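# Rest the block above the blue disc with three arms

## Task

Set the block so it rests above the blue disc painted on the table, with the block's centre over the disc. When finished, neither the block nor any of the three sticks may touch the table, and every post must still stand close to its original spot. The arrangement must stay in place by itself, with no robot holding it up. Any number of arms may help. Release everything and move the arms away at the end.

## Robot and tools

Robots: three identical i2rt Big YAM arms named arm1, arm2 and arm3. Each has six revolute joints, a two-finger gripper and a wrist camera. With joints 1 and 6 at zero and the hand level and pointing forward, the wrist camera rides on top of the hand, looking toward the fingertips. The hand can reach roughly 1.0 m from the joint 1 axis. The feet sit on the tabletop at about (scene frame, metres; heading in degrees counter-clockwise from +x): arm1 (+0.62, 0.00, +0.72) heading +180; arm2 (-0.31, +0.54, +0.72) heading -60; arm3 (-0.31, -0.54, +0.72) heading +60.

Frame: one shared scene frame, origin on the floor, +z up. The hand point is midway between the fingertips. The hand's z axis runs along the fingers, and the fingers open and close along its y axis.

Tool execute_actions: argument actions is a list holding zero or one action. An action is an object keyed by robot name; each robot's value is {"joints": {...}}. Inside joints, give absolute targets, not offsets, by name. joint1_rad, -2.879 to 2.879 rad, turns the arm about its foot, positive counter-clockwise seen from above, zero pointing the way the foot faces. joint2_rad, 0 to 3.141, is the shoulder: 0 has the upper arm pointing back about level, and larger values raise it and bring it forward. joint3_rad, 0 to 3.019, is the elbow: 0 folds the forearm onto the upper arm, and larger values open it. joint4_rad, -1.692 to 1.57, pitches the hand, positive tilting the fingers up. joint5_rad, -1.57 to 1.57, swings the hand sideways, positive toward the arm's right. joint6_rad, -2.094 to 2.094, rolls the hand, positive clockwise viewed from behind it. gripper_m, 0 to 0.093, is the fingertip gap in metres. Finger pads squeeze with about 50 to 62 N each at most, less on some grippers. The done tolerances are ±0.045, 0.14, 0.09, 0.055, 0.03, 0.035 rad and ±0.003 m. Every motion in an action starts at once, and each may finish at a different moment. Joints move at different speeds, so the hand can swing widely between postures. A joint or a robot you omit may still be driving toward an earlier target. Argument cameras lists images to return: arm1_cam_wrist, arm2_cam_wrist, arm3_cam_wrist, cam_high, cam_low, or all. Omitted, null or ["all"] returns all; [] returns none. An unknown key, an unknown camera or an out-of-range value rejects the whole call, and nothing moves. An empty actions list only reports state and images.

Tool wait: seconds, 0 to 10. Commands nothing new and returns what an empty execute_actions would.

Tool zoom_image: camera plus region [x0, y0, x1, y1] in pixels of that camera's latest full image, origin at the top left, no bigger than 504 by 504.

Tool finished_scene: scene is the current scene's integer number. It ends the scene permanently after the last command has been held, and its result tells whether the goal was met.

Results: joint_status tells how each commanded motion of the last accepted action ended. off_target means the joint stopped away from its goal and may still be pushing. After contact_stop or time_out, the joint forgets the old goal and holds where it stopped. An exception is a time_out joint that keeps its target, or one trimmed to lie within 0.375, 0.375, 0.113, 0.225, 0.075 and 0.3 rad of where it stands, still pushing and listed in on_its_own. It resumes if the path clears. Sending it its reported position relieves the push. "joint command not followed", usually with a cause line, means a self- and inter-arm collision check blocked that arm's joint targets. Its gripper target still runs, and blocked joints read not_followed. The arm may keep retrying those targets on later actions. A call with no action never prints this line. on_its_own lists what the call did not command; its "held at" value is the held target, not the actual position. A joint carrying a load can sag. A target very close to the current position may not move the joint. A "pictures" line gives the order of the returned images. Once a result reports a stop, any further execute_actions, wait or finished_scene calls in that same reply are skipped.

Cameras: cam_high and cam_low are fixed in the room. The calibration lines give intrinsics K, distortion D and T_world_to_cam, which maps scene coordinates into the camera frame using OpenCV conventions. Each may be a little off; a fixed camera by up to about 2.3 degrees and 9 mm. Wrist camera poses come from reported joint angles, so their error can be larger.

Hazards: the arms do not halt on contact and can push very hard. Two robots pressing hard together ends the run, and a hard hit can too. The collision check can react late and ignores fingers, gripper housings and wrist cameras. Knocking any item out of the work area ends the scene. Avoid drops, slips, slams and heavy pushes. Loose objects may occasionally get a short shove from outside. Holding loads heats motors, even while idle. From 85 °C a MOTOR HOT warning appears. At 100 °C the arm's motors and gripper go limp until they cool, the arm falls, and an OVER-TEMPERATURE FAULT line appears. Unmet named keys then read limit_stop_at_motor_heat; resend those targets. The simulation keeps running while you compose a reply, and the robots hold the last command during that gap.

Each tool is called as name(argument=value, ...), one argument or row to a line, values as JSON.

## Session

execute_actions(
  actions=[],
)

zoom_image(
  camera="cam_high",
  region=[190,130,510,420],
)

Scene clock: 0.00 s.
Motor temperatures (°C, as the motors report them): arm1=[18 19 18 19 19 17] | arm2=[21 18 20 18 21 18] | arm3=[17 20 20 18 20 19]
arm1.joint_positions: joint1_rad=-0.166 joint2_rad=+0.443 joint3_rad=+1.390 joint4_rad=-1.159 joint5_rad=+0.219 joint6_rad=-0.229 gripper_m=+0.094
arm1.joint_status: not commanded
arm1.hand: x=+0.4655 y=+0.0598 z=+1.3975 quat_wxyz=(-0.214, +0.771, -0.046, -0.598) (m; scene frame)
arm2.joint_positions: joint1_rad=+0.364 joint2_rad=+0.540 joint3_rad=+1.352 joint4_rad=-1.461 joint5_rad=+0.148 joint6_rad=+0.330 gripper_m=+0.094
arm2.joint_status: not commanded
arm2.hand: x=-0.1762 y=+0.3909 z=+1.2623 quat_wxyz=(-0.417, -0.471, -0.763, +0.148) (m; scene frame)
arm3.joint_positions: joint1_rad=-0.293 joint2_rad=+0.528 joint3_rad=+1.457 joint4_rad=-1.207 joint5_rad=-0.243 joint6_rad=-0.155 gripper_m=+0.094
arm3.joint_status: not commanded
arm3.hand: x=-0.1963 y=-0.3710 z=+1.4038 quat_wxyz=(-0.533, +0.423, -0.678, -0.279) (m; scene frame)
pictures: arm1_cam_wrist, arm2_cam_wrist, arm3_cam_wrist, cam_high, cam_low
camera_calibration (this result's frames):
arm1_cam_wrist: T_world_to_cam=[[0.321676, 0.902712, 0.28572, -0.602598], [0.776339, -0.0787014, -0.625383, 0.520078], [-0.542054, 0.422987, -0.726126, 1.36015], [0, 0, 0, 1]] pos_world=[0.527362, 0.00957581, 1.48507]
arm2_cam_wrist: T_world_to_cam=[[-0.840386, -0.514083, -0.171671, 0.265545], [-0.459114, 0.843561, -0.278602, -0.0520306], [0.28804, -0.155316, -0.944939, 1.43052], [0, 0, 0, 1]] pos_world=[-0.212773, 0.402586, 1.38284]
arm3_cam_wrist: T_world_to_cam=[[0.869146, -0.489073, 0.0734378, -0.11184], [-0.341936, -0.701546, -0.62523, 0.561796], [0.357304, 0.518305, -0.776977, 1.47382], [0, 0, 0, 1]] pos_world=[-0.237298, -0.424461, 1.50459]
Images, in order (width x height): arm1_cam_wrist 504x504, arm2_cam_wrist 504x504, arm3_cam_wrist 504x504, cam_high 672x504, cam_low 672x504.

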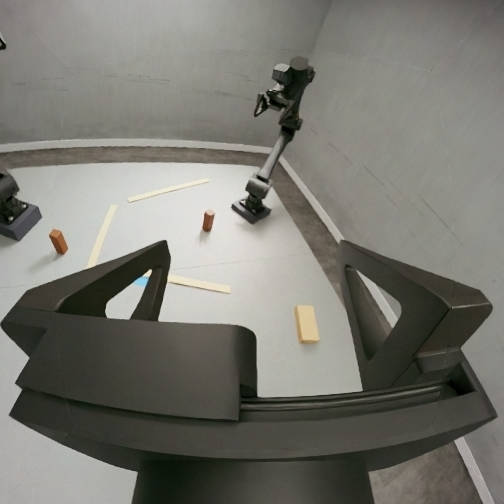

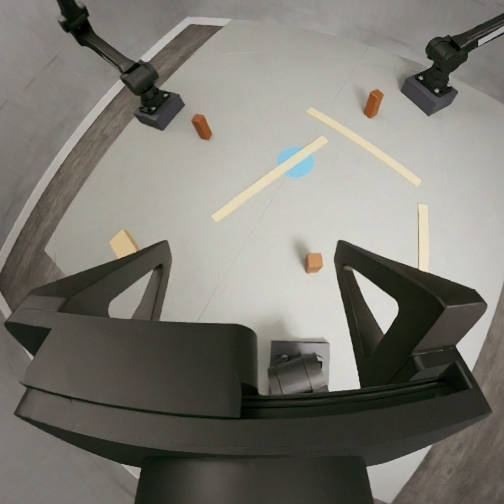

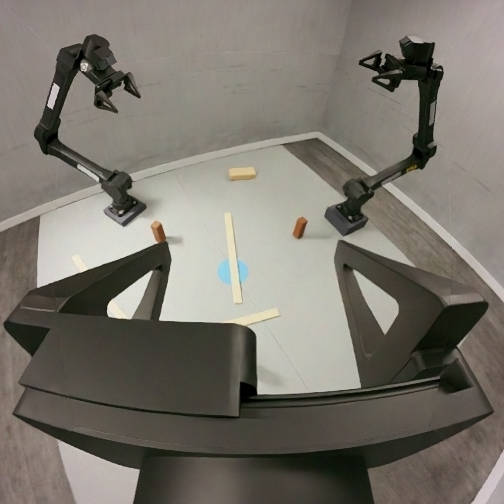

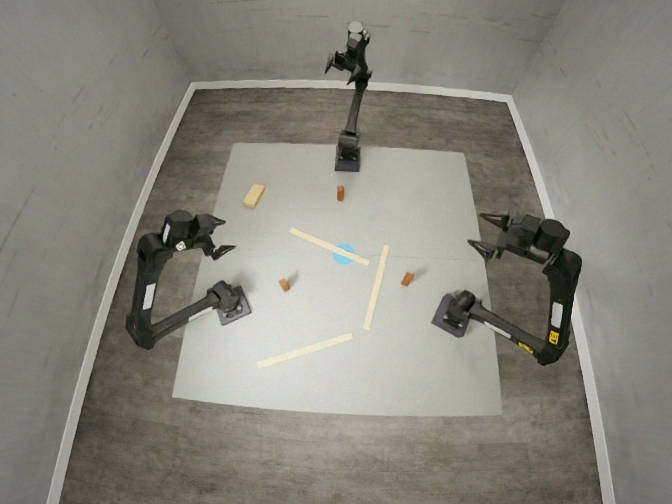

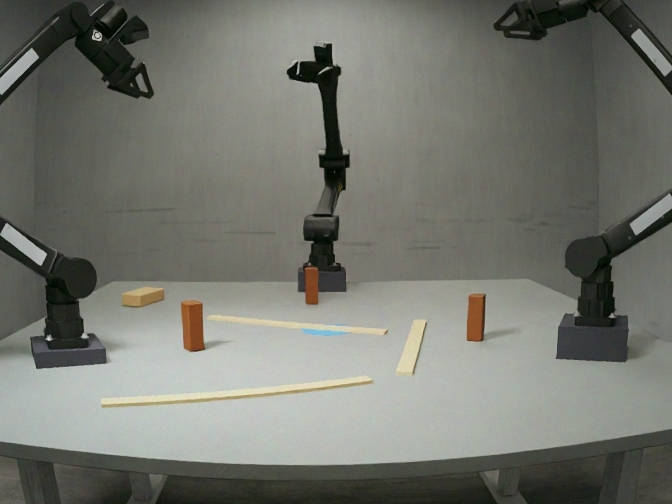

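Region (190, 130, 510, 420) of cam_high's 672x504 image, scaled by 1.575, with more detail than that image has; it fills the top 457 rows of this view, and the rest is white.

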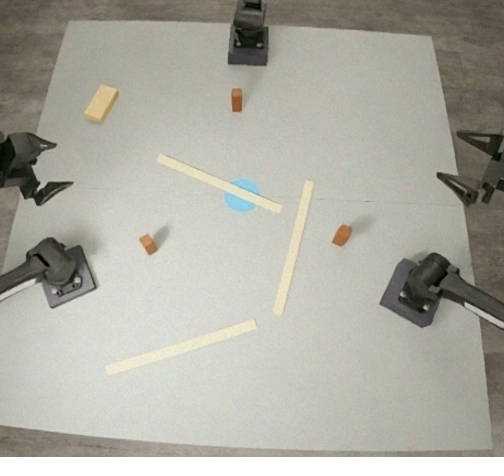

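execute_actions(
  actions=[
    {"arm1":{"joints":{"joint1_rad":-0.279,"joint6_rad":-1.49,"joint5_rad":0,"joint2_rad":1.75,"joint3_rad":1.52,"joint4_rad":-1.05}},"arm2":{"joints":{"joint1_rad":-1.128,"joint6_rad":-1.01,"joint5_rad":0,"joint2_rad":1.15,"joint3_rad":0.9,"joint4_rad":-0.96}},"arm3":{"joints":{"joint1_rad":0.354,"joint6_rad":1.67,"joint5_rad":0,"joint2_rad":1.25,"joint3_rad":0.89,"joint4_rad":-0.85}}},
  ],
  cameras=[],
)

execute_actions(
  actions=[
    {"arm1":{"joints":{"joint2_rad":1.985}},"arm2":{"joints":{"joint2_rad":1.485}},"arm3":{"joints":{"joint2_rad":1.57}}},
  ],
)

Scene clock: 3.57 s.
Motor temperatures (°C, as the motors report them): arm1=[18 19 19 19 19 17] | arm2=[21 18 20 18 21 18] | arm3=[17 20 21 18 20 19]
arm1.joint_positions: joint1_rad=-0.270 joint2_rad=+1.746 joint3_rad=+1.509 joint4_rad=-1.062 joint5_rad=+0.004 joint6_rad=-1.474 gripper_m=+0.094
arm1.joint_status: all done
arm1.hand: x=+0.0527 y=+0.1636 z=+0.9534 quat_wxyz=(-0.113, +0.819, +0.556, -0.085) (m; scene frame)
arm2.joint_positions: joint1_rad=-1.128 joint2_rad=+1.158 joint3_rad=+0.895 joint4_rad=-0.972 joint5_rad=+0.001 joint6_rad=-1.001 gripper_m=+0.094
arm2.joint_status: all done
arm2.hand: x=-0.5324 y=+0.2264 z=+0.9258 quat_wxyz=(+0.012, -0.554, -0.815, +0.168) (m; scene frame)
arm3.joint_positions: joint1_rad=+0.358 joint2_rad=+1.265 joint3_rad=+0.851 joint4_rad=-0.867 joint5_rad=-0.003 joint6_rad=+1.655 gripper_m=+0.094
arm3.joint_status: all done
arm3.hand: x=-0.2556 y=-0.1472 z=+0.9067 quat_wxyz=(+0.004, -0.109, -0.984, -0.141) (m; scene frame)
pictures: none
No camera images: the call's "cameras" was empty. Leave "cameras" out to get every camera's image.

Scene clock: 4.73 s.
Motor temperatures (°C, as the motors report them): arm1=[18 19 19 19 19 17] | arm2=[21 18 21 18 21 18] | arm3=[17 21 22 18 20 19]
arm1.joint_positions: joint1_rad=-0.270 joint2_rad=+2.011 joint3_rad=+1.509 joint4_rad=-1.061 joint5_rad=+0.004 joint6_rad=-1.474 gripper_m=+0.094
arm1.joint_status: all done
arm1.hand: x=+0.0618 y=+0.1625 z=+0.8027 quat_wxyz=(-0.011, +0.827, +0.562, -0.001) (m; scene frame)
arm2.joint_positions: joint1_rad=-1.128 joint2_rad=+1.493 joint3_rad=+0.895 joint4_rad=-0.971 joint5_rad=+0.001 joint6_rad=-1.002 gripper_m=+0.094
arm2.joint_status: all done
arm2.hand: x=-0.5305 y=+0.2321 z=+0.8047 quat_wxyz=(+0.008, -0.563, -0.827, +0.001) (m; scene frame)
arm3.joint_positions: joint1_rad=+0.358 joint2_rad=+1.589 joint3_rad=+0.851 joint4_rad=-0.866 joint5_rad=-0.003 joint6_rad=+1.656 gripper_m=+0.094
arm3.joint_status: all done
arm3.hand: x=-0.2601 y=-0.1691 z=+0.7891 quat_wxyz=(+0.008, -0.109, -0.994, +0.020) (m; scene frame)
pictures: arm1_cam_wrist, arm2_cam_wrist, arm3_cam_wrist, cam_high, cam_low
camera_calibration (this result's frames):
arm1_cam_wrist: T_world_to_cam=[[-0.933884, 0.357164, 0.0171611, -0.0137263], [0.29053, 0.729926, 0.618709, -0.630394], [0.208455, 0.582788, -0.785433, 0.641261], [0, 0, 0, 1]] pos_world=[0.0366556, 0.0913235, 0.893934]
arm2_cam_wrist: T_world_to_cam=[[-0.931324, -0.364139, 0.00610214, -0.418467], [-0.290688, 0.753351, 0.589884, -0.796768], [-0.219397, 0.547599, -0.807465, 0.532541], [0, 0, 0, 1]] pos_world=[-0.504502, 0.156246, 0.902563]
arm3_cam_wrist: T_world_to_cam=[[-0.217735, -0.975015, 0.0440253, -0.254147], [-0.786407, 0.201975, 0.583755, -0.619587], [-0.578061, 0.092482, -0.810736, 0.625729], [0, 0, 0, 1]] pos_world=[-0.180874, -0.180525, 0.880177]
Images, in order (width x height): arm1_cam_wrist 504x504, arm2_cam_wrist 504x504, arm3_cam_wrist 504x504, cam_high 672x504, cam_low 672x504.

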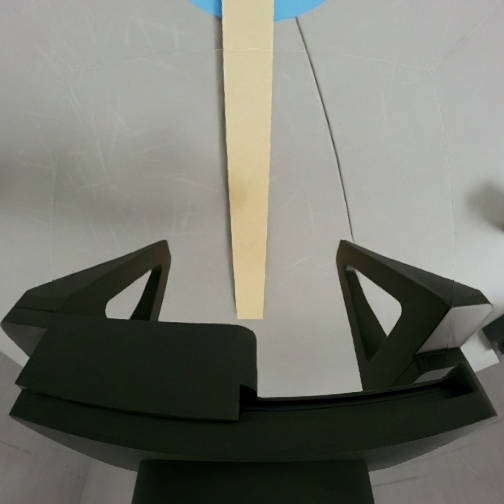

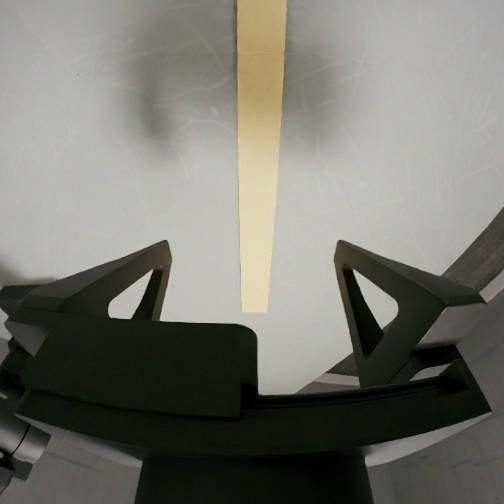

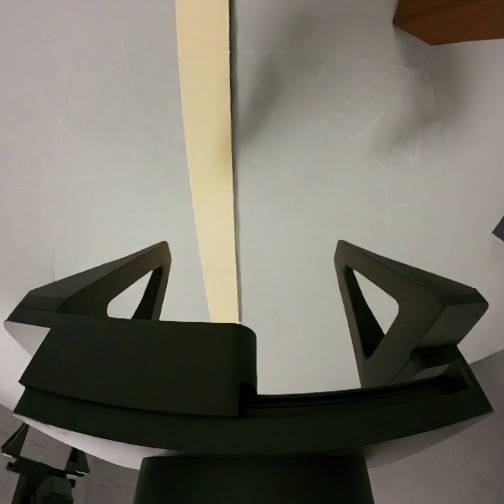

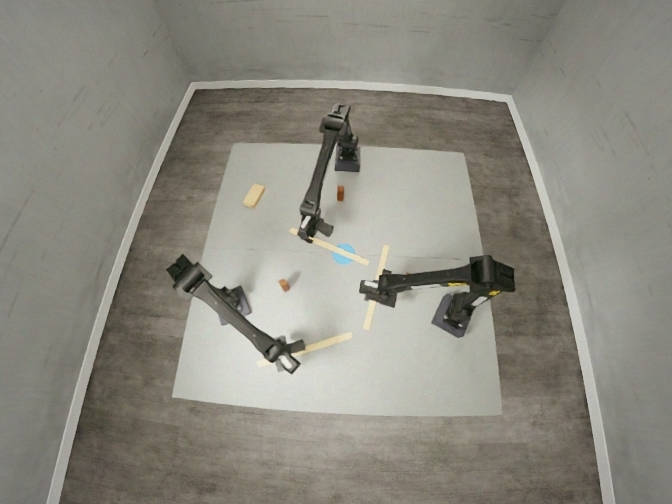

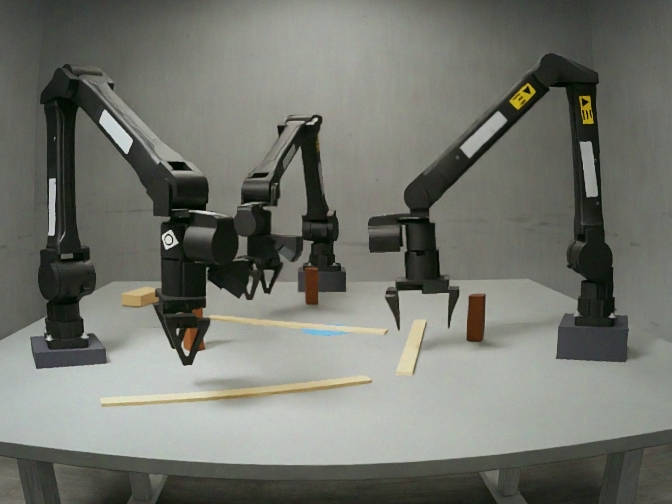

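execute_actions(
  actions=[
    {"arm1":{"joints":{"joint1_rad":-0.318,"joint6_rad":-1.53,"joint2_rad":2.085,"joint3_rad":1.47,"joint4_rad":-0.92,"gripper_m":0.07}},"arm2":{"joints":{"joint2_rad":1.64,"joint3_rad":0.845,"joint4_rad":-0.755,"gripper_m":0.07}},"arm3":{"joints":{"joint2_rad":1.74,"joint3_rad":0.87,"joint4_rad":-0.655}}},
  ],
)

Scene clock: 6.37 s.
Motor temperatures (°C, as the motors report them): arm1=[18 20 19 19 19 17] | arm2=[21 18 21 18 21 18] | arm3=[17 21 22 18 20 19]
arm1.joint_positions: joint1_rad=-0.316 joint2_rad=+2.083 joint3_rad=+1.469 joint4_rad=-0.936 joint5_rad=+0.003 joint6_rad=-1.514 gripper_m=+0.070
arm1.joint_status: all done
arm1.hand: x=+0.0670 y=+0.1891 z=+0.7498 quat_wxyz=(-0.016, +0.829, +0.559, -0.005) (m; scene frame)
arm2.joint_positions: joint1_rad=-1.128 joint2_rad=+1.647 joint3_rad=+0.850 joint4_rad=-0.768 joint5_rad=+0.001 joint6_rad=-1.002 gripper_m=+0.070
arm2.joint_status: all done
arm2.hand: x=-0.5374 y=+0.2242 z=+0.7361 quat_wxyz=(+0.008, -0.563, -0.827, +0.003) (m; scene frame)
arm3.joint_positions: joint1_rad=+0.358 joint2_rad=+1.734 joint3_rad=+0.854 joint4_rad=-0.673 joint5_rad=-0.002 joint6_rad=+1.656 gripper_m=+0.094
arm3.joint_status: all done
arm3.hand: x=-0.2572 y=-0.1430 z=+0.7365 quat_wxyz=(+0.007, -0.110, -0.994, -0.005) (m; scene frame)
pictures: arm1_cam_wrist, arm2_cam_wrist, arm3_cam_wrist, cam_high, cam_low
camera_calibration (this result's frames):
arm1_cam_wrist: T_world_to_cam=[[-0.931442, 0.362652, 0.0299825, -0.0283167], [0.30259, 0.726135, 0.617388, -0.617722], [0.202126, 0.584133, -0.786088, 0.58378], [0, 0, 0, 1]] pos_world=[0.0425443, 0.117813, 0.841125]
arm2_cam_wrist: T_world_to_cam=[[-0.931148, -0.364523, 0.0093069, -0.429527], [-0.289702, 0.75504, 0.588207, -0.751022], [-0.221442, 0.545011, -0.808657, 0.480294], [0, 0, 0, 1]] pos_world=[-0.511168, 0.148715, 0.834147]
arm3_cam_wrist: T_world_to_cam=[[-0.219252, -0.975651, -0.00580067, -0.189528], [-0.790519, 0.174158, 0.587153, -0.599329], [-0.571847, 0.13332, -0.809455, 0.588846], [0, 0, 0, 1]] pos_world=[-0.178606, -0.159041, 0.827443]
Images, in order (width x height): arm1_cam_wrist 504x504, arm2_cam_wrist 504x504, arm3_cam_wrist 504x504, cam_high 672x504, cam_low 672x504.

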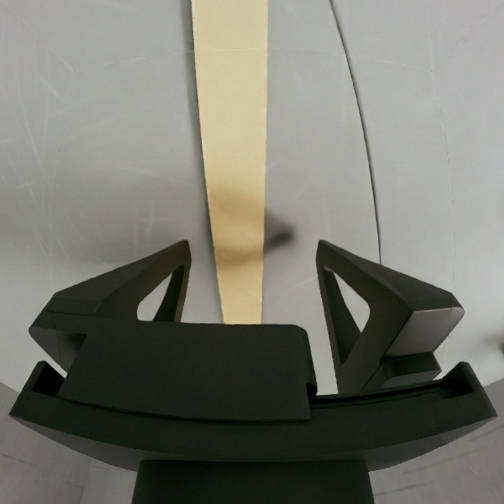

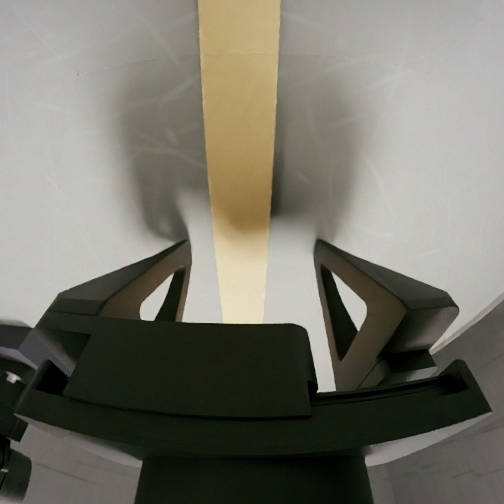

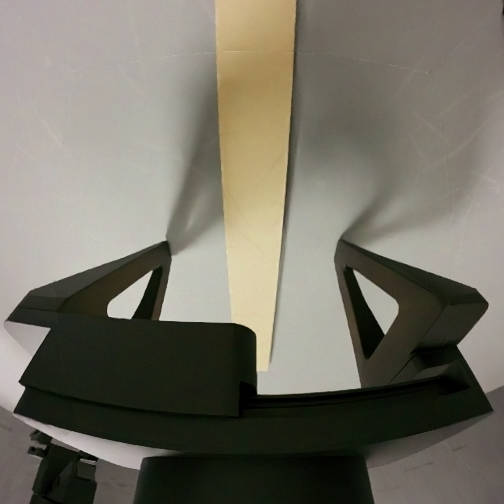

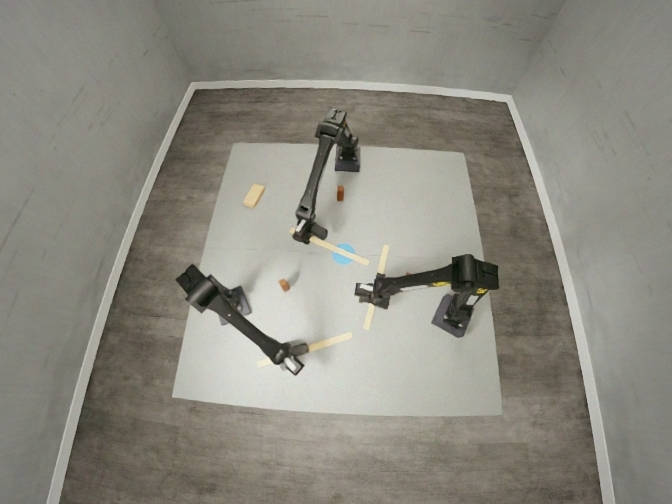

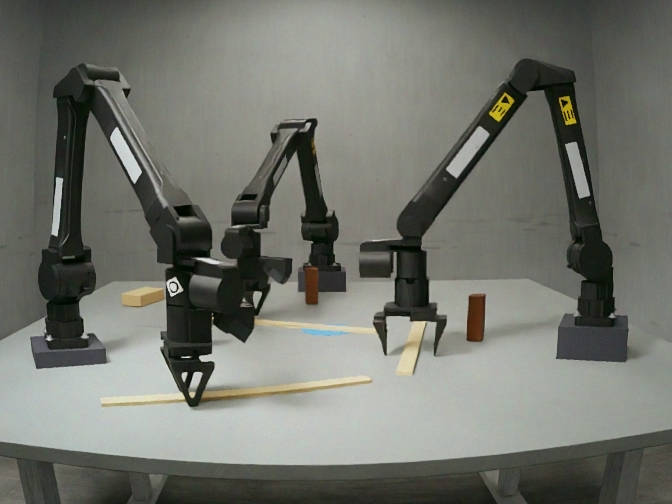

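execute_actions(
  actions=[
    {"arm1":{"joints":{"joint2_rad":2.12}},"arm2":{"joints":{"joint2_rad":1.665}},"arm3":{"joints":{"joint2_rad":1.76}}},
  ],
  cameras=[],
)

execute_actions(
  actions=[
    {"arm1":{"joints":{"gripper_m":0.015}},"arm2":{"joints":{"gripper_m":0.015}},"arm3":{"joints":{"gripper_m":0.015}}},
  ],
  cameras=[],
)

execute_actions(
  actions=[
    {"arm1":{"joints":{"joint2_rad":1.75}},"arm2":{"joints":{"joint2_rad":1.25}},"arm3":{"joints":{"joint2_rad":1.3,"joint4_rad":-0.9}}},
  ],
  cameras=["cam_low","cam_high"],
)

Scene clock: 7.57 s.
Motor temperatures (°C, as the motors report them): arm1=[18 20 19 19 19 17] | arm2=[21 18 21 18 21 18] | arm3=[17 21 22 18 20 19]
arm1.joint_positions: joint1_rad=-0.316 joint2_rad=+2.104 joint3_rad=+1.469 joint4_rad=-0.936 joint5_rad=+0.003 joint6_rad=-1.515 gripper_m=+0.070
arm1.joint_status: all done
arm1.hand: x=+0.0704 y=+0.1880 z=+0.7378 quat_wxyz=(-0.008, +0.829, +0.559, +0.001) (m; scene frame)
arm2.joint_positions: joint1_rad=-1.128 joint2_rad=+1.651 joint3_rad=+0.850 joint4_rad=-0.768 joint5_rad=+0.001 joint6_rad=-1.002 gripper_m=+0.070
arm2.joint_status: all done
arm2.hand: x=-0.5371 y=+0.2247 z=+0.7347 quat_wxyz=(+0.008, -0.563, -0.827, +0.001) (m; scene frame)
arm3.joint_positions: joint1_rad=+0.358 joint2_rad=+1.739 joint3_rad=+0.854 joint4_rad=-0.671 joint5_rad=-0.002 joint6_rad=+1.657 gripper_m=+0.094
arm3.joint_status: all done
arm3.hand: x=-0.2572 y=-0.1434 z=+0.7345 quat_wxyz=(+0.007, -0.110, -0.994, -0.004) (m; scene frame)
pictures: none
No camera images: the call's "cameras" was empty. Leave "cameras" out to get every camera's image.

Scene clock: 8.23 s.
Motor temperatures (°C, as the motors report them): arm1=[18 20 19 19 19 17] | arm2=[21 18 21 18 21 18] | arm3=[17 21 22 18 20 19]
arm1.joint_positions: joint1_rad=-0.316 joint2_rad=+2.104 joint3_rad=+1.469 joint4_rad=-0.935 joint5_rad=+0.003 joint6_rad=-1.515 gripper_m=+0.027
arm1.joint_status: gripper_m off_target (ended at +0.027, target +0.015)
arm1.hand: x=+0.0702 y=+0.1881 z=+0.7378 quat_wxyz=(-0.008, +0.829, +0.560, +0.001) (m; scene frame)
arm2.joint_positions: joint1_rad=-1.128 joint2_rad=+1.651 joint3_rad=+0.850 joint4_rad=-0.768 joint5_rad=+0.001 joint6_rad=-1.003 gripper_m=+0.027
arm2.joint_status: gripper_m off_target (ended at +0.027, target +0.015)
arm2.hand: x=-0.5371 y=+0.2246 z=+0.7346 quat_wxyz=(+0.008, -0.562, -0.827, +0.001) (m; scene frame)
arm3.joint_positions: joint1_rad=+0.358 joint2_rad=+1.741 joint3_rad=+0.854 joint4_rad=-0.666 joint5_rad=-0.002 joint6_rad=+1.657 gripper_m=+0.027
arm3.joint_status: gripper_m off_target (ended at +0.027, target +0.015)
arm3.hand: x=-0.2571 y=-0.1425 z=+0.7341 quat_wxyz=(+0.007, -0.110, -0.994, -0.006) (m; scene frame)
pictures: none
No camera images: the call's "cameras" was empty. Leave "cameras" out to get every camera's image.

Scene clock: 9.60 s.
Motor temperatures (°C, as the motors report them): arm1=[18 20 19 19 19 17] | arm2=[21 18 21 18 21 18] | arm3=[17 21 22 18 20 19]
arm1.joint_positions: joint1_rad=-0.316 joint2_rad=+1.742 joint3_rad=+1.456 joint4_rad=-0.935 joint5_rad=+0.003 joint6_rad=-1.517 gripper_m=+0.027
arm1.joint_status: all done
arm1.hand: x=+0.0494 y=+0.1932 z=+0.9416 quat_wxyz=(-0.146, +0.815, +0.552, -0.104) (m; scene frame)
arm2.joint_positions: joint1_rad=-1.128 joint2_rad=+1.244 joint3_rad=+0.846 joint4_rad=-0.768 joint5_rad=+0.001 joint6_rad=-1.004 gripper_m=+0.027
arm2.joint_status: all done
arm2.hand: x=-0.5513 y=+0.2012 z=+0.8895 quat_wxyz=(+0.013, -0.549, -0.811, +0.202) (m; scene frame)
arm3.joint_positions: joint1_rad=+0.358 joint2_rad=+1.295 joint3_rad=+0.854 joint4_rad=-0.885 joint5_rad=-0.002 joint6_rad=+1.657 gripper_m=+0.027
arm3.joint_status: all done
arm3.hand: x=-0.2561 y=-0.1511 z=+0.8954 quat_wxyz=(+0.005, -0.110, -0.987, -0.119) (m; scene frame)
pictures: cam_high, cam_low
Images, in order (width x height): cam_high 672x504, cam_low 672x504.

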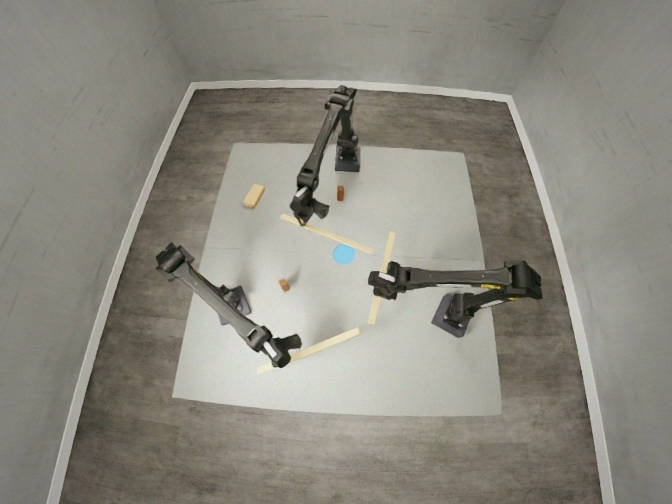

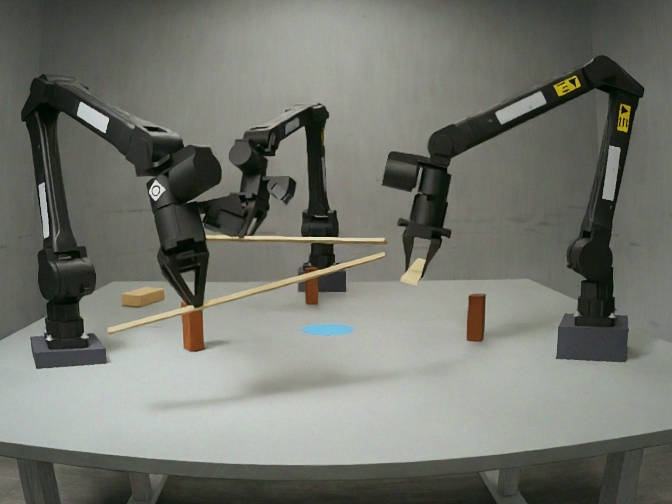

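execute_actions(
  actions=[
    {"arm1":{"joints":{"joint2_rad":1.0,"joint3_rad":0.72,"joint4_rad":-1.15,"joint1_rad":-0.083,"joint6_rad":-0.05}},"arm2":{"joints":{"joint2_rad":1.0,"joint3_rad":0.83,"joint4_rad":-1.25}},"arm3":{"joints":{"joint2_rad":1.0,"joint3_rad":0.73,"joint4_rad":-1.15}}},
  ],
  cameras=["cam_high"],
)

execute_actions(
  actions=[
    {"arm2":{"joints":{"joint1_rad":-0.083,"joint6_rad":-0.12}},"arm3":{"joints":{"joint1_rad":-0.125,"joint6_rad":-0.11}}},
  ],
  cameras=[],
)

execute_actions(
  actions=[
    {"arm1":{"joints":{"joint2_rad":1.17,"joint4_rad":-0.86}},"arm2":{"joints":{"joint2_rad":1.18,"joint4_rad":-0.96}},"arm3":{"joints":{"joint2_rad":1.17,"joint4_rad":-0.865}}},
  ],
  cameras=["cam_low","cam_high"],
)

zoom_image(
  camera="cam_high",
  region=[240,150,460,320],
)

zoom_image(
  camera="cam_low",
  region=[140,200,520,360],
)

Scene clock: 12.47 s.
Motor temperatures (°C, as the motors report them): arm1=[18 20 20 19 19 17] | arm2=[21 18 21 18 21 18] | arm3=[17 21 23 18 20 19]
arm1.joint_positions: joint1_rad=-0.073 joint2_rad=+1.017 joint3_rad=+0.717 joint4_rad=-1.140 joint5_rad=-0.001 joint6_rad=-0.066 gripper_m=+0.027
arm1.joint_status: all done
arm1.hand: x=+0.3448 y=+0.0220 z=+0.9159 quat_wxyz=(-0.010, +0.998, -0.009, -0.068) (m; scene frame)
arm2.joint_positions: joint1_rad=-1.128 joint2_rad=+0.995 joint3_rad=+0.833 joint4_rad=-1.239 joint5_rad=+0.001 joint6_rad=-1.004 gripper_m=+0.027
arm2.joint_status: all done
arm2.hand: x=-0.4789 y=+0.3002 z=+0.9332 quat_wxyz=(+0.010, -0.560, -0.824, +0.085) (m; scene frame)
arm3.joint_positions: joint1_rad=+0.358 joint2_rad=+0.993 joint3_rad=+0.708 joint4_rad=-1.134 joint5_rad=-0.002 joint6_rad=+1.658 gripper_m=+0.027
arm3.joint_status: all done
arm3.hand: x=-0.2710 y=-0.2633 z=+0.9188 quat_wxyz=(+0.006, -0.111, -0.991, -0.072) (m; scene frame)
pictures: cam_high
Images, in order (width x height): cam_high 672x504.

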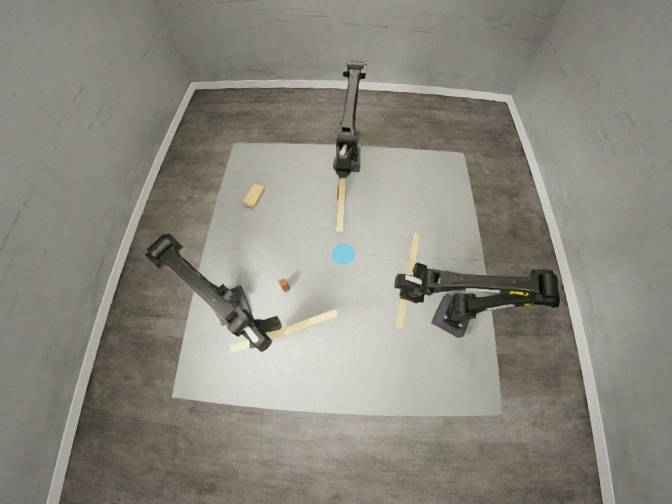

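Scene clock: 14.73 s.
Motor temperatures (°C, as the motors report them): arm1=[18 20 20 19 19 17] | arm2=[21 18 22 18 21 18] | arm3=[17 21 23 18 20 19]
arm1.joint_positions: joint1_rad=-0.073 joint2_rad=+1.017 joint3_rad=+0.717 joint4_rad=-1.140 joint5_rad=-0.001 joint6_rad=-0.066 gripper_m=+0.027
arm1.joint_status: not commanded
arm1.hand: x=+0.3448 y=+0.0220 z=+0.9159 quat_wxyz=(-0.010, +0.998, -0.009, -0.068) (m; scene frame)
arm2.joint_positions: joint1_rad=-0.086 joint2_rad=+0.995 joint3_rad=+0.833 joint4_rad=-1.239 joint5_rad=+0.000 joint6_rad=-0.129 gripper_m=+0.027
arm2.joint_status: all done
arm2.hand: x=-0.1906 y=+0.2691 z=+0.9293 quat_wxyz=(-0.060, -0.489, -0.869, +0.051) (m; scene frame)
arm3.joint_positions: joint1_rad=-0.123 joint2_rad=+0.994 joint3_rad=+0.708 joint4_rad=-1.134 joint5_rad=-0.002 joint6_rad=-0.095 gripper_m=+0.027
arm3.joint_status: all done
arm3.hand: x=-0.1490 y=-0.3115 z=+0.9173 quat_wxyz=(-0.061, +0.500, -0.863, -0.034) (m; scene frame)
pictures: none
No camera images: the call's "cameras" was empty. Leave "cameras" out to get every camera's image.

Scene clock: 15.73 s.
Motor temperatures (°C, as the motors report them): arm1=[18 20 20 19 19 17] | arm2=[21 18 22 18 21 18] | arm3=[17 21 24 18 20 19]
arm1.joint_positions: joint1_rad=-0.073 joint2_rad=+1.176 joint3_rad=+0.717 joint4_rad=-0.882 joint5_rad=-0.001 joint6_rad=-0.066 gripper_m=+0.027
arm1.joint_status: all done
arm1.hand: x=+0.2848 y=+0.0274 z=+0.8823 quat_wxyz=(-0.014, +0.993, -0.008, -0.118) (m; scene frame)
arm2.joint_positions: joint1_rad=-0.086 joint2_rad=+1.191 joint3_rad=+0.833 joint4_rad=-0.978 joint5_rad=+0.000 joint6_rad=-0.129 gripper_m=+0.027
arm2.joint_status: all done
arm2.hand: x=-0.1636 y=+0.2069 z=+0.8820 quat_wxyz=(-0.087, -0.487, -0.866, +0.070) (m; scene frame)
arm3.joint_positions: joint1_rad=-0.123 joint2_rad=+1.184 joint3_rad=+0.708 joint4_rad=-0.888 joint5_rad=-0.002 joint6_rad=-0.096 gripper_m=+0.027
arm3.joint_status: all done
arm3.hand: x=-0.1170 y=-0.2657 z=+0.8734 quat_wxyz=(-0.086, +0.499, -0.861, -0.045) (m; scene frame)
pictures: cam_high, cam_low
Images, in order (width x height): cam_high 672x504, cam_low 672x504.

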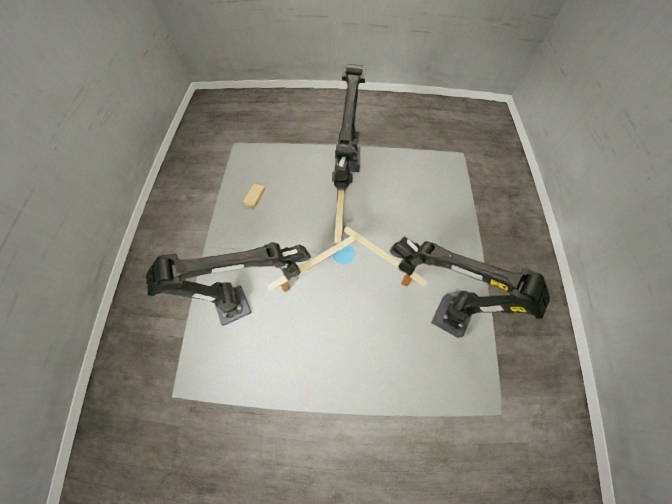

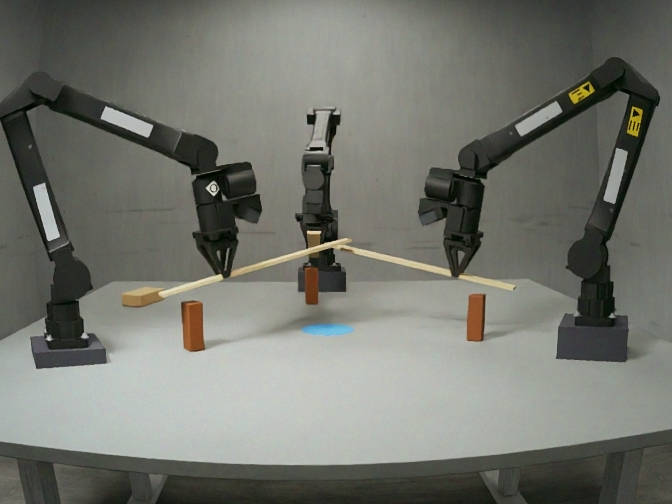

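Region (240, 150, 460, 320) of cam_high's 672x504 image, scaled by 2.291, with more detail than that image has; it fills the top 389 rows of this view, and the rest is white.

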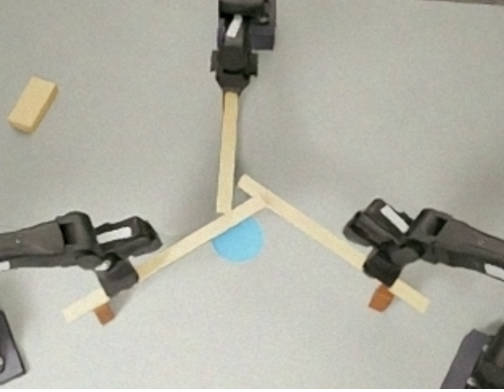

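Region (140, 200, 520, 360) of cam_low's 672x504 image, scaled by 1.326, with more detail than that image has; it fills the top 212 rows of this view, and the rest is white.

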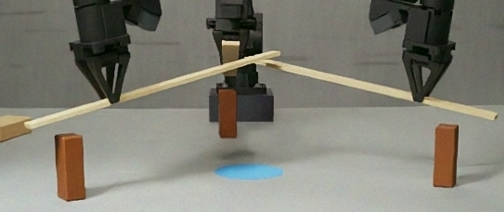

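execute_actions(
  actions=[
    {"arm1":{"joints":{"joint2_rad":1.2,"joint4_rad":-0.92,"joint1_rad":-0.09,"joint6_rad":-0.03}},"arm2":{"joints":{"joint6_rad":-0.09,"joint2_rad":1.205}},"arm3":{"joints":{"joint2_rad":1.145}}},
  ],
  cameras=["cam_low","cam_high"],
)

zoom_image(
  camera="cam_high",
  region=[260,170,430,310],
)

zoom_image(
  camera="cam_low",
  region=[240,200,420,300],
)

Scene clock: 16.90 s.
Motor temperatures (°C, as the motors report them): arm1=[18 20 20 19 19 17] | arm2=[21 18 22 18 21 18] | arm3=[17 21 24 18 20 19]
arm1.joint_positions: joint1_rad=-0.076 joint2_rad=+1.190 joint3_rad=+0.717 joint4_rad=-0.907 joint5_rad=-0.001 joint6_rad=-0.046 gripper_m=+0.027
arm1.joint_status: all done
arm1.hand: x=+0.2913 y=+0.0280 z=+0.8765 quat_wxyz=(-0.011, +0.995, -0.020, -0.098) (m; scene frame)
arm2.joint_positions: joint1_rad=-0.086 joint2_rad=+1.197 joint3_rad=+0.833 joint4_rad=-0.978 joint5_rad=+0.000 joint6_rad=-0.099 gripper_m=+0.027
arm2.joint_status: all done
arm2.hand: x=-0.1636 y=+0.2069 z=+0.8797 quat_wxyz=(-0.085, -0.500, -0.859, +0.067) (m; scene frame)
arm3.joint_positions: joint1_rad=-0.123 joint2_rad=+1.160 joint3_rad=+0.708 joint4_rad=-0.888 joint5_rad=-0.002 joint6_rad=-0.096 gripper_m=+0.027
arm3.joint_status: all done
arm3.hand: x=-0.1164 y=-0.2650 z=+0.8809 quat_wxyz=(-0.097, +0.498, -0.860, -0.050) (m; scene frame)
pictures: cam_high, cam_low
Images, in order (width x height): cam_high 672x504, cam_low 672x504.

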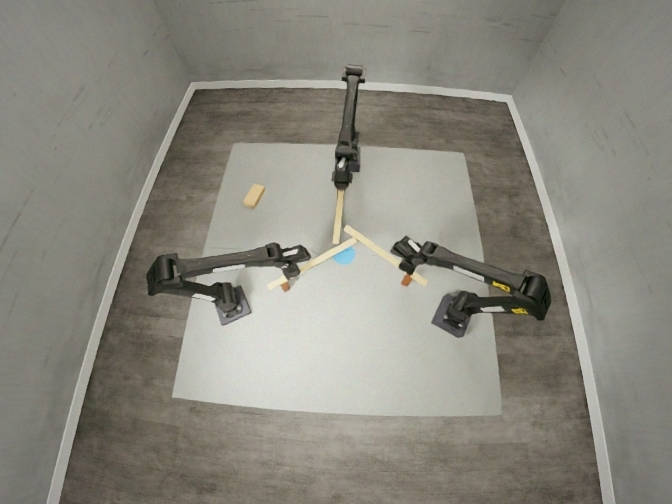

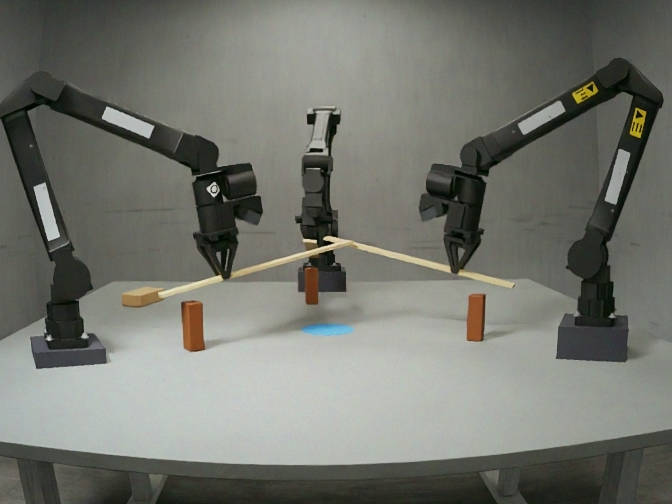

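Region (260, 170, 430, 310) of cam_high's 672x504 image, scaled by 2.965, with more detail than that image has; it fills the top 415 rows of this view, and the rest is white.

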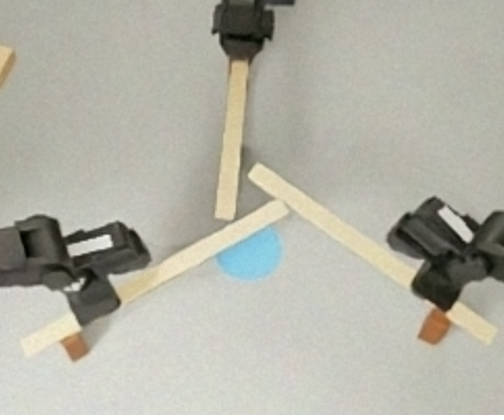

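Region (240, 200, 420, 300) of cam_low's 672x504 image, scaled by 2.800, with more detail than that image has.

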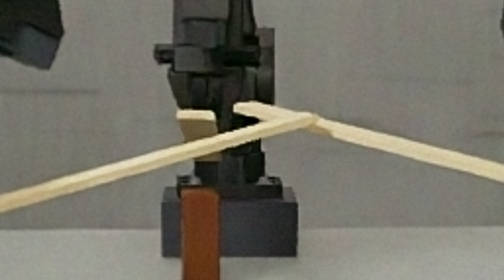

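execute_actions(
  actions=[
    {"arm2":{"joints":{"joint2_rad":1.165}},"arm3":{"joints":{"joint2_rad":1.18}}},
  ],
  cameras=["cam_low"],
)

zoom_image(
  camera="cam_low",
  region=[240,200,420,300],
)

execute_actions(
  actions=[
    {"arm1":{"joints":{"joint2_rad":1.335,"joint3_rad":0.925,"joint1_rad":-0.095}},"arm2":{"joints":{"joint2_rad":1.305,"joint3_rad":1.015}},"arm3":{"joints":{"joint2_rad":1.31,"joint3_rad":0.905}}},
  ],
  cameras=["cam_low","cam_high"],
)

zoom_image(
  camera="cam_high",
  region=[260,170,430,310],
)

zoom_image(
  camera="cam_low",
  region=[240,200,420,300],
)

Scene clock: 18.03 s.
Motor temperatures (°C, as the motors report them): arm1=[18 20 20 19 19 17] | arm2=[21 18 22 18 21 18] | arm3=[17 21 24 18 20 19]
arm1.joint_positions: joint1_rad=-0.076 joint2_rad=+1.190 joint3_rad=+0.717 joint4_rad=-0.907 joint5_rad=-0.001 joint6_rad=-0.045 gripper_m=+0.027
arm1.joint_status: not commanded
arm1.hand: x=+0.2913 y=+0.0280 z=+0.8765 quat_wxyz=(-0.011, +0.995, -0.020, -0.098) (m; scene frame)
arm2.joint_positions: joint1_rad=-0.086 joint2_rad=+1.172 joint3_rad=+0.833 joint4_rad=-0.978 joint5_rad=+0.000 joint6_rad=-0.098 gripper_m=+0.027
arm2.joint_status: all done
arm2.hand: x=-0.1635 y=+0.2070 z=+0.8883 quat_wxyz=(-0.095, -0.500, -0.858, +0.074) (m; scene frame)
arm3.joint_positions: joint1_rad=-0.123 joint2_rad=+1.177 joint3_rad=+0.708 joint4_rad=-0.888 joint5_rad=-0.002 joint6_rad=-0.096 gripper_m=+0.027
arm3.joint_status: all done
arm3.hand: x=-0.1168 y=-0.2655 z=+0.8758 quat_wxyz=(-0.089, +0.499, -0.861, -0.047) (m; scene frame)
pictures: cam_low
Images, in order (width x height): cam_low 672x504.

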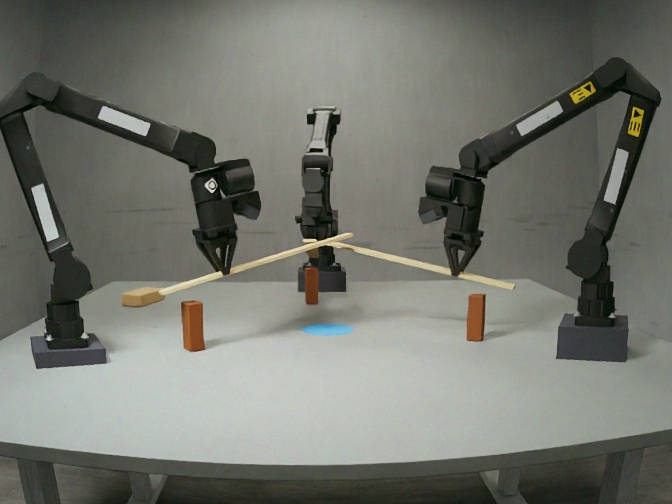

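Region (240, 200, 420, 300) of cam_low's 672x504 image, scaled by 2.800, with more detail than that image has.

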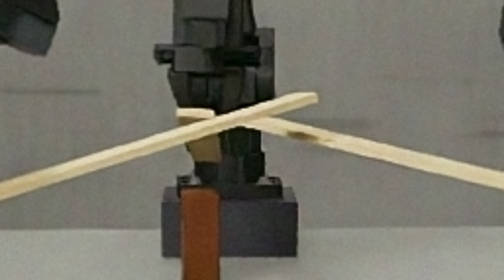

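Scene clock: 19.03 s.
Motor temperatures (°C, as the motors report them): arm1=[18 20 21 19 19 17] | arm2=[21 18 22 18 21 18] | arm3=[17 21 24 18 20 19]
arm1.joint_positions: joint1_rad=-0.081 joint2_rad=+1.343 joint3_rad=+0.869 joint4_rad=-0.912 joint5_rad=-0.001 joint6_rad=-0.045 gripper_m=+0.027
arm1.joint_status: all done
arm1.hand: x=+0.2350 y=+0.0350 z=+0.8841 quat_wxyz=(-0.011, +0.995, -0.023, -0.096) (m; scene frame)
arm2.joint_positions: joint1_rad=-0.086 joint2_rad=+1.309 joint3_rad=+0.968 joint4_rad=-0.972 joint5_rad=+0.000 joint6_rad=-0.097 gripper_m=+0.027
arm2.joint_status: all done
arm2.hand: x=-0.1421 y=+0.1586 z=+0.8951 quat_wxyz=(-0.097, -0.500, -0.857, +0.075) (m; scene frame)
arm3.joint_positions: joint1_rad=-0.123 joint2_rad=+1.323 joint3_rad=+0.859 joint4_rad=-0.882 joint5_rad=-0.002 joint6_rad=-0.096 gripper_m=+0.027
arm3.joint_status: all done
arm3.hand: x=-0.0825 y=-0.2170 z=+0.8855 quat_wxyz=(-0.095, +0.498, -0.860, -0.049) (m; scene frame)
pictures: cam_high, cam_low
Images, in order (width x height): cam_high 672x504, cam_low 672x504.

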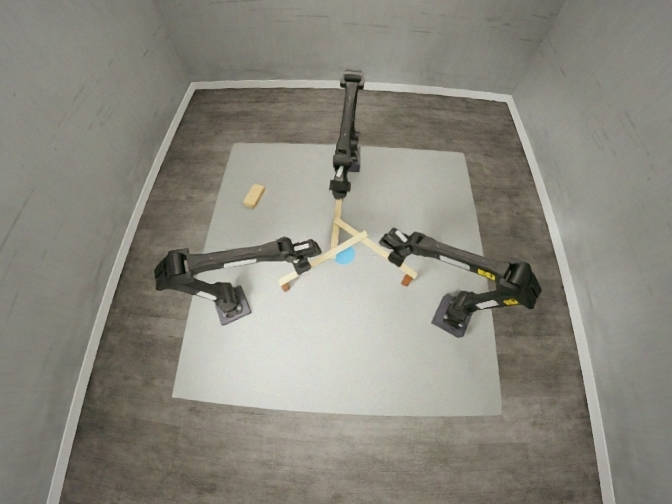

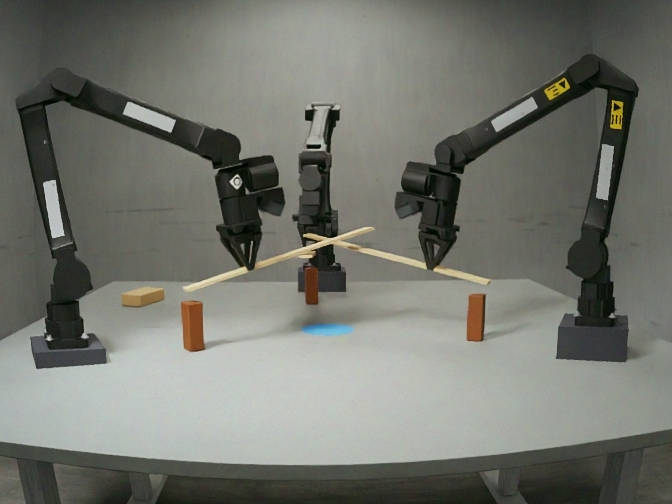

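Region (260, 170, 430, 310) of cam_high's 672x504 image, scaled by 2.965, with more detail than that image has; it fills the top 415 rows of this view, and the rest is white.

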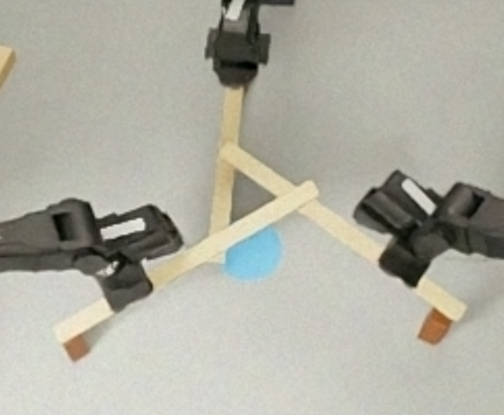

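Region (240, 200, 420, 300) of cam_low's 672x504 image, scaled by 2.800, with more detail than that image has.

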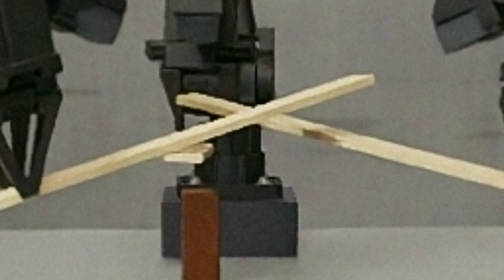

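execute_actions(
  actions=[
    {"arm1":{"joints":{"joint2_rad":1.19,"joint3_rad":0.715}}},
  ],
  cameras=[],
)

execute_actions(
  actions=[
    {"arm1":{"joints":{"joint4_rad":-0.83}},"arm2":{"joints":{"joint2_rad":1.345}}},
  ],
  cameras=["cam_low","cam_high"],
)

zoom_image(
  camera="cam_high",
  region=[260,170,430,310],
)

zoom_image(
  camera="cam_low",
  region=[240,200,420,300],
)

Scene clock: 20.53 s.
Motor temperatures (°C, as the motors report them): arm1=[18 20 21 19 19 17] | arm2=[21 18 23 18 21 18] | arm3=[17 21 25 18 20 19]
arm1.joint_positions: joint1_rad=-0.081 joint2_rad=+1.196 joint3_rad=+0.713 joint4_rad=-0.912 joint5_rad=-0.001 joint6_rad=-0.045 gripper_m=+0.027
arm1.joint_status: all done
arm1.hand: x=+0.2947 y=+0.0296 z=+0.8730 quat_wxyz=(-0.011, +0.996, -0.023, -0.091) (m; scene frame)
arm2.joint_positions: joint1_rad=-0.086 joint2_rad=+1.309 joint3_rad=+0.968 joint4_rad=-0.972 joint5_rad=+0.000 joint6_rad=-0.097 gripper_m=+0.027
arm2.joint_status: not commanded
arm2.hand: x=-0.1421 y=+0.1586 z=+0.8951 quat_wxyz=(-0.097, -0.500, -0.857, +0.075) (m; scene frame)
arm3.joint_positions: joint1_rad=-0.123 joint2_rad=+1.323 joint3_rad=+0.859 joint4_rad=-0.882 joint5_rad=-0.002 joint6_rad=-0.096 gripper_m=+0.027
arm3.joint_status: not commanded
arm3.hand: x=-0.0825 y=-0.2170 z=+0.8855 quat_wxyz=(-0.095, +0.498, -0.860, -0.049) (m; scene frame)
pictures: none
No camera images: the call's "cameras" was empty. Leave "cameras" out to get every camera's image.

Scene clock: 21.27 s.
Motor temperatures (°C, as the motors report them): arm1=[18 20 21 19 19 17] | arm2=[21 18 23 18 21 18] | arm3=[17 21 25 18 20 19]
arm1.joint_positions: joint1_rad=-0.081 joint2_rad=+1.196 joint3_rad=+0.713 joint4_rad=-0.852 joint5_rad=-0.001 joint6_rad=-0.045 gripper_m=+0.027
arm1.joint_status: all done
arm1.hand: x=+0.2804 y=+0.0309 z=+0.8761 quat_wxyz=(-0.013, +0.992, -0.023, -0.121) (m; scene frame)
arm2.joint_positions: joint1_rad=-0.086 joint2_rad=+1.342 joint3_rad=+0.968 joint4_rad=-0.972 joint5_rad=+0.000 joint6_rad=-0.097 gripper_m=+0.027
arm2.joint_status: all done
arm2.hand: x=-0.1421 y=+0.1584 z=+0.8823 quat_wxyz=(-0.084, -0.501, -0.859, +0.066) (m; scene frame)
arm3.joint_positions: joint1_rad=-0.123 joint2_rad=+1.323 joint3_rad=+0.859 joint4_rad=-0.882 joint5_rad=-0.002 joint6_rad=-0.096 gripper_m=+0.027
arm3.joint_status: not commanded
arm3.hand: x=-0.0825 y=-0.2170 z=+0.8855 quat_wxyz=(-0.095, +0.498, -0.860, -0.049) (m; scene frame)
pictures: cam_high, cam_low
Images, in order (width x height): cam_high 672x504, cam_low 672x504.

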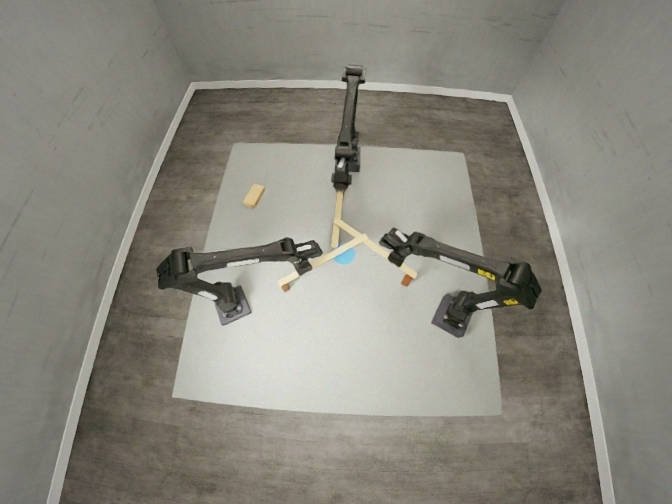

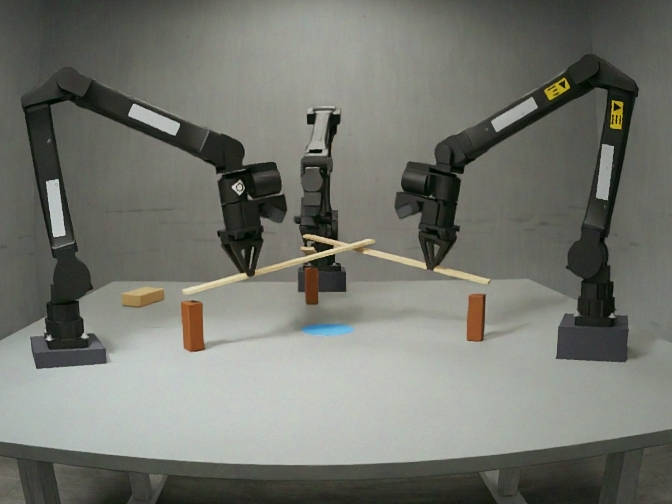

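Region (260, 170, 430, 310) of cam_high's 672x504 image, scaled by 2.965, with more detail than that image has; it fills the top 415 rows of this view, and the rest is white.

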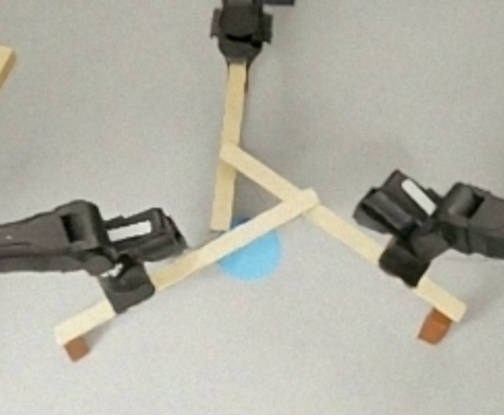

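Region (240, 200, 420, 300) of cam_low's 672x504 image, scaled by 2.800, with more detail than that image has.

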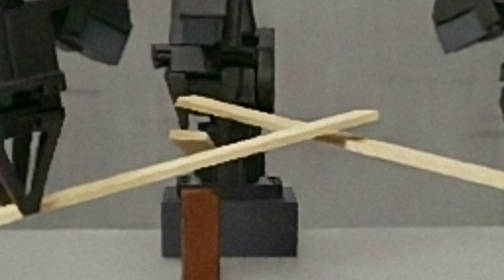

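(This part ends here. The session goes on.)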